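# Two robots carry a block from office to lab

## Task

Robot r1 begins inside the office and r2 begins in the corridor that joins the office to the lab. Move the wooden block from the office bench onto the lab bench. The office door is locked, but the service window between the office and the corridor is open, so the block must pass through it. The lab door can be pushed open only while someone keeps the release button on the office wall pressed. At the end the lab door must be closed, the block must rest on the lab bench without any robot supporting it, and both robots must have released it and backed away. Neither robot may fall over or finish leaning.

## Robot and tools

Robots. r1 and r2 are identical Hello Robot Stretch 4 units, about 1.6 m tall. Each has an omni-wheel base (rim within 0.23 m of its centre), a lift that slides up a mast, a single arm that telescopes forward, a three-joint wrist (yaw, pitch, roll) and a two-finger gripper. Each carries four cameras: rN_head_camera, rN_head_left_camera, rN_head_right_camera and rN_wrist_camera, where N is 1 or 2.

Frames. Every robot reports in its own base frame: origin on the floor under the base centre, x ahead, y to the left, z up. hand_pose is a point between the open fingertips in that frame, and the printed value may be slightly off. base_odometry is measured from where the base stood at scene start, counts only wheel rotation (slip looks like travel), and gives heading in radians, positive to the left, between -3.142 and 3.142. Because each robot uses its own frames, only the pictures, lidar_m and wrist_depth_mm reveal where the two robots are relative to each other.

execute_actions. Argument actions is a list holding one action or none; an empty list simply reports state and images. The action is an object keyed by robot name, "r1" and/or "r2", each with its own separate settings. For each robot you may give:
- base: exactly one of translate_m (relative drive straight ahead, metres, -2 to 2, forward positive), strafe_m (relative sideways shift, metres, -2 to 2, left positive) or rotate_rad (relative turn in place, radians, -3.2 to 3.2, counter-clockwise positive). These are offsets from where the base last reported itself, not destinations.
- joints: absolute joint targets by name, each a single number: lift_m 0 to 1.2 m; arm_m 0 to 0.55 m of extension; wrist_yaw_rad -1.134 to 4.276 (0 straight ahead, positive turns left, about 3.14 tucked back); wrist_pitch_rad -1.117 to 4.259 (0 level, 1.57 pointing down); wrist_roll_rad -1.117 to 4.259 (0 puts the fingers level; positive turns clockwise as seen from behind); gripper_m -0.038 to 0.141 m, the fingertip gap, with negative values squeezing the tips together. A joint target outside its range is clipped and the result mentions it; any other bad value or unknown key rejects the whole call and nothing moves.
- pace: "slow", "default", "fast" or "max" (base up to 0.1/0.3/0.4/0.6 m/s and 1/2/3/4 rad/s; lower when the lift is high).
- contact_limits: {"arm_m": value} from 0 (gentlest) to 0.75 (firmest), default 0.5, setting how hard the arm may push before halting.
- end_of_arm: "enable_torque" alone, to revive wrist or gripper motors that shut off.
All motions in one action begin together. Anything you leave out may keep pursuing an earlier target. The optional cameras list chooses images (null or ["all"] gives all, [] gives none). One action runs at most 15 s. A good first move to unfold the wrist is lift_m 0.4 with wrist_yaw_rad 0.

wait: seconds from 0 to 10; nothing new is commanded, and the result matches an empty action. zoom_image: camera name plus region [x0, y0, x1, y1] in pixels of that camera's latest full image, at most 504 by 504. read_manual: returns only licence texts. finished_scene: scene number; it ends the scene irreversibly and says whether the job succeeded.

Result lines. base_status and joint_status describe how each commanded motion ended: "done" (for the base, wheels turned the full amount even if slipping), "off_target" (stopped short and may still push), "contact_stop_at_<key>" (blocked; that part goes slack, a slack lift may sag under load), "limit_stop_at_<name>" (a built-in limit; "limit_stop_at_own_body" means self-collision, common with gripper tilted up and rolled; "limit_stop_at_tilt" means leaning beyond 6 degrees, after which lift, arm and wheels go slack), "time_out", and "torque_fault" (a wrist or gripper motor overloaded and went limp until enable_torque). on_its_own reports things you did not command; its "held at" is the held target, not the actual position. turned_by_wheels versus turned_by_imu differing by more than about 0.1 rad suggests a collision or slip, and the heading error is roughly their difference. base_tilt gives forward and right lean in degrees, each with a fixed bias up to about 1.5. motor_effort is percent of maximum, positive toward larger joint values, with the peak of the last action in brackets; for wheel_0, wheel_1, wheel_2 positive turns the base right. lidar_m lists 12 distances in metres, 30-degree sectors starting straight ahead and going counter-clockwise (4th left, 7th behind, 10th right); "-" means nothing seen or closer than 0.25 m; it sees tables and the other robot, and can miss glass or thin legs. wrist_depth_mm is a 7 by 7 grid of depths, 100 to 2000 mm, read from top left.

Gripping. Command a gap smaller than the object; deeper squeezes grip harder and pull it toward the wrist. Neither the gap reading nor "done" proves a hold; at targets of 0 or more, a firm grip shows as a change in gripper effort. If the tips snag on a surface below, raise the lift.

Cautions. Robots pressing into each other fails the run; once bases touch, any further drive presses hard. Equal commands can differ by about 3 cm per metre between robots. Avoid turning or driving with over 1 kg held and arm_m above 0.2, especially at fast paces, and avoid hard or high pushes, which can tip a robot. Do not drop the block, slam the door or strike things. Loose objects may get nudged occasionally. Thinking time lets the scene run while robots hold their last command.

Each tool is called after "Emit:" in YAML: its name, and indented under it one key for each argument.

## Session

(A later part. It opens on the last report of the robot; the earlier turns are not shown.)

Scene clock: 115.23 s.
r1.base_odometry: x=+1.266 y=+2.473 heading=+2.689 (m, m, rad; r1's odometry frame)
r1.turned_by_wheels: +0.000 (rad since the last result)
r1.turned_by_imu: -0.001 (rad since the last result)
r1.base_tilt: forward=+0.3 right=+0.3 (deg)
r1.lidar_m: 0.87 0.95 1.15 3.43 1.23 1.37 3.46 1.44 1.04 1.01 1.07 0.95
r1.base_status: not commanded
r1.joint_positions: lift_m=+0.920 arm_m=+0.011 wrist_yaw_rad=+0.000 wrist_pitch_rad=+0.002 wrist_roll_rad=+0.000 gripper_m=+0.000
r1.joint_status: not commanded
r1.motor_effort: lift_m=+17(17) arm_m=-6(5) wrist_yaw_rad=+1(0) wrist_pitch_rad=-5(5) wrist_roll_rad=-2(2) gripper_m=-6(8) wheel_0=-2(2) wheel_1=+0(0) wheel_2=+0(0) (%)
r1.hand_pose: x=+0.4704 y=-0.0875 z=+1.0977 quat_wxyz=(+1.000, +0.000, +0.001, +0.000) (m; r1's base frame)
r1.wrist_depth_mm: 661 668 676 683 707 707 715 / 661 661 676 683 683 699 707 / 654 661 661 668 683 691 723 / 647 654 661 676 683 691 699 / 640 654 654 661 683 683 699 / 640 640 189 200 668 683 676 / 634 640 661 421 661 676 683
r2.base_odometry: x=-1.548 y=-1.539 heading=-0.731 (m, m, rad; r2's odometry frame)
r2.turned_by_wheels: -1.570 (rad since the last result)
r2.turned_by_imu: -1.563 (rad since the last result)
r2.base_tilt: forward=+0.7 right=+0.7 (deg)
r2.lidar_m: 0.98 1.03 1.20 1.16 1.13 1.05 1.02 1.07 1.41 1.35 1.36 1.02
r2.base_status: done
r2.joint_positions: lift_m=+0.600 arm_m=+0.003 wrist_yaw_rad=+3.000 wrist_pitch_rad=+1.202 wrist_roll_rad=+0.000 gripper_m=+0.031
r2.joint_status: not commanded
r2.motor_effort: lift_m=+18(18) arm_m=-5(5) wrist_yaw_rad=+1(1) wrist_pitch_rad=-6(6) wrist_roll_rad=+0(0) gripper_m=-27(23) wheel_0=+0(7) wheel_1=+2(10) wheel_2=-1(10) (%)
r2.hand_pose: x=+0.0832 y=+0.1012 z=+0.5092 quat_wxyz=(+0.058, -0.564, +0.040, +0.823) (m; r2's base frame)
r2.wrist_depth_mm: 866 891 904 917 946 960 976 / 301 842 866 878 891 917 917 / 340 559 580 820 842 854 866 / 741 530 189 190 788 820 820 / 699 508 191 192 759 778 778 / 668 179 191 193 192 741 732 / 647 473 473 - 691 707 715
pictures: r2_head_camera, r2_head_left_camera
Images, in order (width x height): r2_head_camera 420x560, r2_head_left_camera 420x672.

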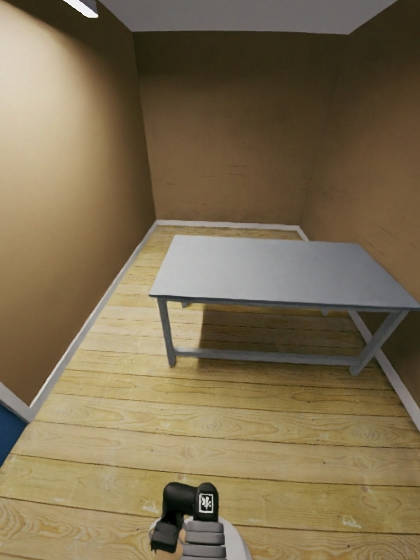

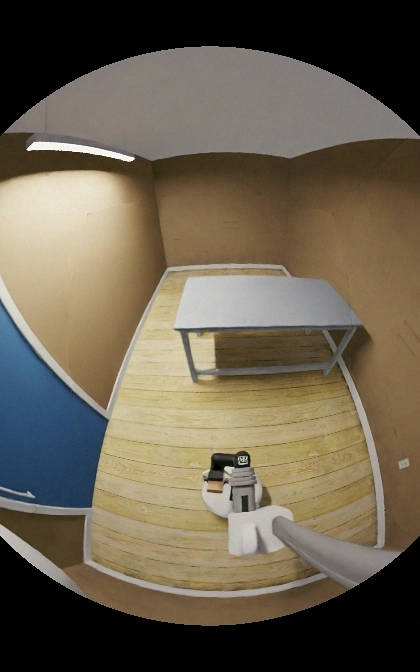

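Emit:
execute_actions:
  actions:
    - {"r2":{"base":{"translate_m":0.55},"joints":{"arm_m":0.1,"lift_m":0.97,"wrist_yaw_rad":0,"wrist_pitch_rad":1.57},"pace":"fast"}}
  cameras: []

Emit:
execute_actions:
  actions:
    - {"r2":{"joints":{"arm_m":0.5},"pace":"fast"}}
  cameras: ["r2_wrist_camera"]

Scene clock: 120.63 s.
r1.base_odometry: x=+1.266 y=+2.473 heading=+2.689 (m, m, rad; r1's odometry frame)
r1.turned_by_wheels: +0.000 (rad since the last result)
r1.turned_by_imu: -0.002 (rad since the last result)
r1.base_tilt: forward=+0.3 right=+0.3 (deg)
r1.lidar_m: 0.87 0.95 1.18 3.39 1.22 1.38 3.47 1.43 1.03 1.01 1.05 0.96
r1.base_status: not commanded
r1.joint_positions: lift_m=+0.920 arm_m=+0.011 wrist_yaw_rad=+0.000 wrist_pitch_rad=+0.002 wrist_roll_rad=+0.000 gripper_m=+0.000
r1.joint_status: not commanded
r1.motor_effort: lift_m=+17(17) arm_m=-5(5) wrist_yaw_rad=+1(1) wrist_pitch_rad=-5(5) wrist_roll_rad=-2(0) gripper_m=-6(5) wheel_0=-2(2) wheel_1=+0(0) wheel_2=+0(0) (%)
r1.hand_pose: x=+0.4704 y=-0.0875 z=+1.0977 quat_wxyz=(+1.000, +0.000, +0.001, +0.000) (m; r1's base frame)
r1.wrist_depth_mm: 661 668 676 691 691 699 723 / 661 654 676 676 699 699 715 / 654 661 668 683 691 699 699 / 634 647 668 683 683 691 699 / 647 647 654 654 676 691 691 / 627 647 188 201 676 676 691 / 640 640 654 424 668 676 691
r2.base_odometry: x=-1.139 y=-1.906 heading=-0.731 (m, m, rad; r2's odometry frame)
r2.turned_by_wheels: +0.000 (rad since the last result)
r2.turned_by_imu: +0.000 (rad since the last result)
r2.base_tilt: forward=+0.8 right=+0.5 (deg)
r2.lidar_m: 0.42 0.45 1.19 1.13 1.22 1.63 1.56 1.64 1.42 1.36 0.60 0.46
r2.base_status: done
r2.joint_positions: lift_m=+0.970 arm_m=+0.099 wrist_yaw_rad=+0.001 wrist_pitch_rad=+1.570 wrist_roll_rad=+0.000 gripper_m=+0.031
r2.joint_status: all done
r2.motor_effort: lift_m=+23(26) arm_m=+4(6) wrist_yaw_rad=-2(9) wrist_pitch_rad=+1(6) wrist_roll_rad=+1(0) gripper_m=-22(23) wheel_0=+0(6) wheel_1=+2(8) wheel_2=+0(13) (%)
r2.hand_pose: x=+0.2704 y=-0.0874 z=+0.8594 quat_wxyz=(+0.707, +0.000, +0.707, +0.000) (m; r2's base frame)
r2.wrist_depth_mm: 306 309 312 315 320 324 327 / 831 904 1060 1078 1098 1098 336 / 1042 1060 1060 1078 1098 1098 1118 / 1060 1078 189 190 1118 1118 1138 / 1060 1078 190 192 1118 1138 1138 / 1078 180 191 193 192 1138 1160 / 1098 1098 878 - 1118 1138 1160
pictures: none
No camera images: the call's "cameras" was empty. Leave "cameras" out to get every camera's image.

Scene clock: 122.57 s.
r1.base_odometry: x=+1.266 y=+2.473 heading=+2.689 (m, m, rad; r1's odometry frame)
r1.turned_by_wheels: +0.000 (rad since the last result)
r1.turned_by_imu: -0.001 (rad since the last result)
r1.base_tilt: forward=+0.2 right=+0.3 (deg)
r1.lidar_m: 0.87 0.95 1.16 3.38 1.23 1.39 3.47 1.43 1.02 1.02 1.07 0.96
r1.base_status: not commanded
r1.joint_positions: lift_m=+0.920 arm_m=+0.011 wrist_yaw_rad=+0.000 wrist_pitch_rad=+0.002 wrist_roll_rad=+0.000 gripper_m=+0.000
r1.joint_status: not commanded
r1.motor_effort: lift_m=+17(17) arm_m=-5(6) wrist_yaw_rad=+1(1) wrist_pitch_rad=-7(7) wrist_roll_rad=+0(1) gripper_m=-5(6) wheel_0=-2(2) wheel_1=+0(0) wheel_2=+0(0) (%)
r1.hand_pose: x=+0.4704 y=-0.0875 z=+1.0977 quat_wxyz=(+1.000, +0.000, +0.001, +0.000) (m; r1's base frame)
r1.wrist_depth_mm: 661 661 683 691 699 707 715 / 661 668 683 676 691 699 723 / 654 661 661 676 683 699 699 / 654 661 661 668 676 691 699 / 647 654 647 661 676 676 683 / 627 654 189 201 676 676 676 / 634 640 647 421 668 668 676
r2.base_odometry: x=-1.139 y=-1.906 heading=-0.731 (m, m, rad; r2's odometry frame)
r2.turned_by_wheels: +0.000 (rad since the last result)
r2.turned_by_imu: +0.001 (rad since the last result)
r2.base_tilt: forward=+0.8 right=+0.7 (deg)
r2.lidar_m: 0.41 0.45 1.19 1.13 1.20 1.62 1.57 1.65 1.42 1.37 0.61 0.46
r2.base_status: not commanded
r2.joint_positions: lift_m=+0.970 arm_m=+0.499 wrist_yaw_rad=+0.000 wrist_pitch_rad=+1.570 wrist_roll_rad=+0.000 gripper_m=+0.031
r2.joint_status: all done
r2.motor_effort: lift_m=+22(22) arm_m=+5(6) wrist_yaw_rad=-1(1) wrist_pitch_rad=+0(1) wrist_roll_rad=+1(1) gripper_m=-23(23) wheel_0=+1(0) wheel_1=+2(2) wheel_2=+1(0) (%)
r2.hand_pose: x=+0.6704 y=-0.0874 z=+0.8594 quat_wxyz=(+0.707, +0.000, +0.707, +0.000) (m; r2's base frame)
r2.wrist_depth_mm: 304 307 310 314 319 322 325 / 306 309 314 317 320 324 327 / 307 312 315 319 322 327 329 / 312 314 189 190 325 329 334 / 315 317 190 191 329 332 336 / 317 180 191 193 191 336 340 / 319 324 325 - 334 338 342
pictures: r2_wrist_camera
camera_calibration (this result's frames):
r2_wrist_camera: T_world_to_cam=[[0.038176, -0.998596, 0.0367361, -0.154989], [-0.998994, -0.0372744, 0.0249213, 0.695], [-0.023517, -0.0376506, -0.999014, 1.10022], [0, 0, 0, 1]] pos_world=[0.726092, -0.0874421, 1.08751]
Images, in order (width x height): r2_wrist_camera 616x392.

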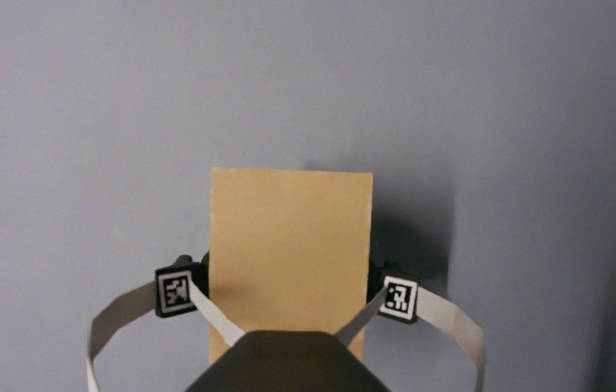

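Emit:
execute_actions:
  actions:
    - {"r2":{"joints":{"lift_m":0.913},"pace":"fast"}}
  cameras: []

Emit:
execute_actions:
  actions:
    - {"r2":{"joints":{"gripper_m":0.14}}}
  cameras: []

Emit:
execute_actions:
  actions:
    - {"r2":{"base":{"translate_m":-0.4},"joints":{"arm_m":0.01,"lift_m":0.97},"pace":"fast"}}
  cameras: ["r2_head_left_camera"]

Emit:
zoom_image:
  camera: "r2_head_left_camera"
  region: [0,350,200,600]

Scene clock: 127.20 s.
r1.base_odometry: x=+1.266 y=+2.473 heading=+2.689 (m, m, rad; r1's odometry frame)
r1.turned_by_wheels: +0.000 (rad since the last result)
r1.turned_by_imu: -0.001 (rad since the last result)
r1.base_tilt: forward=+0.3 right=+0.2 (deg)
r1.lidar_m: 0.88 0.96 1.16 3.40 1.25 1.39 3.47 1.41 1.04 1.02 1.06 0.96
r1.base_status: not commanded
r1.joint_positions: lift_m=+0.920 arm_m=+0.011 wrist_yaw_rad=+0.000 wrist_pitch_rad=+0.002 wrist_roll_rad=+0.000 gripper_m=+0.000
r1.joint_status: not commanded
r1.motor_effort: lift_m=+17(17) arm_m=-5(5) wrist_yaw_rad=+0(1) wrist_pitch_rad=-5(10) wrist_roll_rad=+0(2) gripper_m=-7(6) wheel_0=-2(2) wheel_1=+0(0) wheel_2=+0(0) (%)
r1.hand_pose: x=+0.4704 y=-0.0875 z=+1.0977 quat_wxyz=(+1.000, +0.000, +0.001, +0.000) (m; r1's base frame)
r1.wrist_depth_mm: 668 676 683 676 699 707 715 / 654 661 676 683 699 699 715 / 661 654 668 676 683 691 707 / 654 640 668 676 676 691 691 / 647 654 661 661 676 691 699 / 634 654 189 200 668 676 683 / 634 654 647 421 661 668 691
r2.base_odometry: x=-1.139 y=-1.906 heading=-0.731 (m, m, rad; r2's odometry frame)
r2.turned_by_wheels: +0.000 (rad since the last result)
r2.turned_by_imu: +0.001 (rad since the last result)
r2.base_tilt: forward=+0.9 right=+0.5 (deg)
r2.lidar_m: 0.41 0.45 1.19 1.14 1.21 1.62 1.57 1.65 1.40 1.36 0.60 0.44
r2.base_status: not commanded
r2.joint_positions: lift_m=+0.913 arm_m=+0.499 wrist_yaw_rad=+0.000 wrist_pitch_rad=+1.570 wrist_roll_rad=+0.000 gripper_m=+0.031
r2.joint_status: all done
r2.motor_effort: lift_m=+16(23) arm_m=+5(5) wrist_yaw_rad=+0(1) wrist_pitch_rad=+0(1) wrist_roll_rad=+0(1) gripper_m=-23(24) wheel_0=+0(0) wheel_1=+2(2) wheel_2=+0(0) (%)
r2.hand_pose: x=+0.6703 y=-0.0874 z=+0.8029 quat_wxyz=(+0.707, +0.000, +0.707, +0.000) (m; r2's base frame)
r2.wrist_depth_mm: 250 253 255 259 262 265 267 / 253 255 257 262 264 267 270 / 254 257 260 264 266 270 271 / 256 259 189 190 267 272 274 / 258 260 190 192 271 273 276 / 260 180 191 193 191 277 279 / 263 265 267 - 276 278 282
pictures: none
No camera images: the call's "cameras" was empty. Leave "cameras" out to get every camera's image.

Scene clock: 129.30 s.
r1.base_odometry: x=+1.266 y=+2.473 heading=+2.689 (m, m, rad; r1's odometry frame)
r1.turned_by_wheels: +0.000 (rad since the last result)
r1.turned_by_imu: -0.001 (rad since the last result)
r1.base_tilt: forward=+0.3 right=+0.3 (deg)
r1.lidar_m: 0.87 0.94 1.18 3.40 1.24 1.36 3.49 1.41 1.04 1.03 1.07 0.96
r1.base_status: not commanded
r1.joint_positions: lift_m=+0.920 arm_m=+0.011 wrist_yaw_rad=+0.000 wrist_pitch_rad=+0.002 wrist_roll_rad=+0.000 gripper_m=+0.000
r1.joint_status: not commanded
r1.motor_effort: lift_m=+17(17) arm_m=-5(6) wrist_yaw_rad=+1(1) wrist_pitch_rad=-5(7) wrist_roll_rad=-2(1) gripper_m=-8(8) wheel_0=-2(2) wheel_1=+0(0) wheel_2=+0(0) (%)
r1.hand_pose: x=+0.4704 y=-0.0875 z=+1.0977 quat_wxyz=(+1.000, +0.000, +0.001, +0.000) (m; r1's base frame)
r1.wrist_depth_mm: 661 683 676 676 707 699 707 / 654 661 676 676 683 699 691 / 647 676 668 676 691 691 707 / 647 654 654 668 676 699 691 / 640 654 661 668 676 691 691 / 634 647 188 201 676 676 691 / 634 640 647 418 654 661 668
r2.base_odometry: x=-1.139 y=-1.906 heading=-0.731 (m, m, rad; r2's odometry frame)
r2.turned_by_wheels: +0.000 (rad since the last result)
r2.turned_by_imu: +0.001 (rad since the last result)
r2.base_tilt: forward=+0.6 right=+0.5 (deg)
r2.lidar_m: 0.43 0.45 1.19 1.14 1.19 1.64 1.57 1.63 1.43 1.35 0.60 0.45
r2.base_status: not commanded
r2.joint_positions: lift_m=+0.913 arm_m=+0.499 wrist_yaw_rad=+0.000 wrist_pitch_rad=+1.570 wrist_roll_rad=+0.000 gripper_m=+0.140
r2.joint_status: all done
r2.motor_effort: lift_m=+16(17) arm_m=+5(5) wrist_yaw_rad=-1(1) wrist_pitch_rad=+1(0) wrist_roll_rad=+0(1) gripper_m=-1(30) wheel_0=+0(1) wheel_1=+2(2) wheel_2=+0(0) (%)
r2.hand_pose: x=+0.6703 y=-0.0874 z=+0.8029 quat_wxyz=(+0.707, +0.000, +0.707, +0.000) (m; r2's base frame)
r2.wrist_depth_mm: 251 254 256 259 263 265 267 / 252 255 257 263 264 267 271 / 255 258 260 264 266 271 272 / 256 259 204 205 267 272 274 / 258 260 206 207 271 274 277 / 262 263 206 208 272 277 279 / 263 266 268 - 276 278 282
pictures: none
No camera images: the call's "cameras" was empty. Leave "cameras" out to get every camera's image.

Scene clock: 131.80 s.
r1.base_odometry: x=+1.266 y=+2.473 heading=+2.689 (m, m, rad; r1's odometry frame)
r1.turned_by_wheels: +0.000 (rad since the last result)
r1.turned_by_imu: -0.001 (rad since the last result)
r1.base_tilt: forward=+0.3 right=+0.2 (deg)
r1.lidar_m: 0.86 0.95 1.16 3.40 1.24 1.41 3.48 1.42 1.04 1.03 1.08 0.97
r1.base_status: not commanded
r1.joint_positions: lift_m=+0.920 arm_m=+0.011 wrist_yaw_rad=+0.000 wrist_pitch_rad=+0.002 wrist_roll_rad=+0.000 gripper_m=+0.000
r1.joint_status: not commanded
r1.motor_effort: lift_m=+17(17) arm_m=-5(6) wrist_yaw_rad=+1(1) wrist_pitch_rad=-4(5) wrist_roll_rad=-1(3) gripper_m=-8(8) wheel_0=-2(2) wheel_1=+0(0) wheel_2=+0(0) (%)
r1.hand_pose: x=+0.4704 y=-0.0875 z=+1.0977 quat_wxyz=(+1.000, +0.000, +0.001, +0.000) (m; r1's base frame)
r1.wrist_depth_mm: 661 668 676 683 699 707 715 / 654 661 676 683 683 699 715 / 661 661 668 676 676 699 691 / 647 661 661 668 676 691 699 / 640 647 661 661 683 676 691 / 627 647 189 202 668 683 683 / 627 634 640 418 661 676 691
r2.base_odometry: x=-1.436 y=-1.639 heading=-0.731 (m, m, rad; r2's odometry frame)
r2.turned_by_wheels: +0.000 (rad since the last result)
r2.turned_by_imu: +0.002 (rad since the last result)
r2.base_tilt: forward=+0.7 right=+0.5 (deg)
r2.lidar_m: 0.82 0.87 1.19 1.15 1.19 1.21 1.16 1.22 1.40 1.36 1.18 0.84
r2.base_status: done
r2.joint_positions: lift_m=+0.970 arm_m=+0.011 wrist_yaw_rad=+0.000 wrist_pitch_rad=+1.570 wrist_roll_rad=+0.000 gripper_m=+0.140
r2.joint_status: all done
r2.motor_effort: lift_m=+22(26) arm_m=-5(7) wrist_yaw_rad=+1(1) wrist_pitch_rad=-1(1) wrist_roll_rad=+1(1) gripper_m=-1(1) wheel_0=-2(5) wheel_1=-1(8) wheel_2=-2(11) (%)
r2.hand_pose: x=+0.1819 y=-0.0874 z=+0.8595 quat_wxyz=(+0.707, +0.000, +0.707, +0.000) (m; r2's base frame)
r2.wrist_depth_mm: 1025 1025 1060 1060 1098 1078 1098 / 1042 1060 1060 1078 1078 1098 1118 / 1042 1060 1060 1098 1098 1118 1098 / 1060 1078 917 1078 1118 1118 1138 / 1060 1060 878 878 1118 1118 1138 / 1078 1078 866 891 1118 1160 1138 / 1078 1098 1098 - 1138 1160 1182
pictures: r2_head_left_camera
Images, in order (width x height): r2_head_left_camera 420x672.

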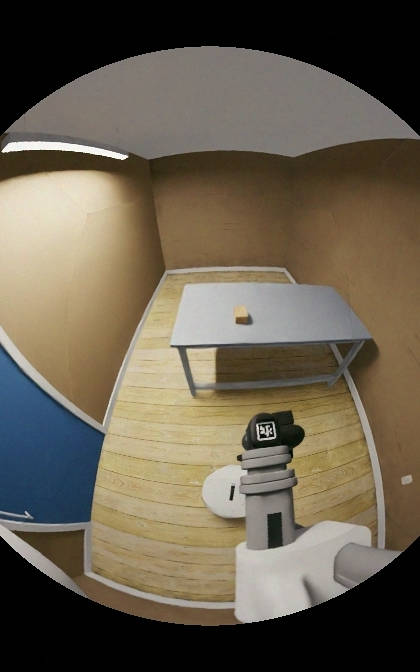

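Region (0, 350, 200, 600) of r2_head_left_camera's 420x672 image, scaled by 2.016, with more detail than that image has; it fills the left 403 columns of this view, and the rest is white.

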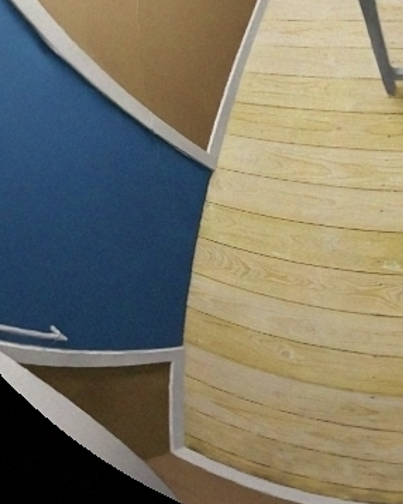

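Emit:
finished_scene:
  scene: 1

The scene is finished: the task was done.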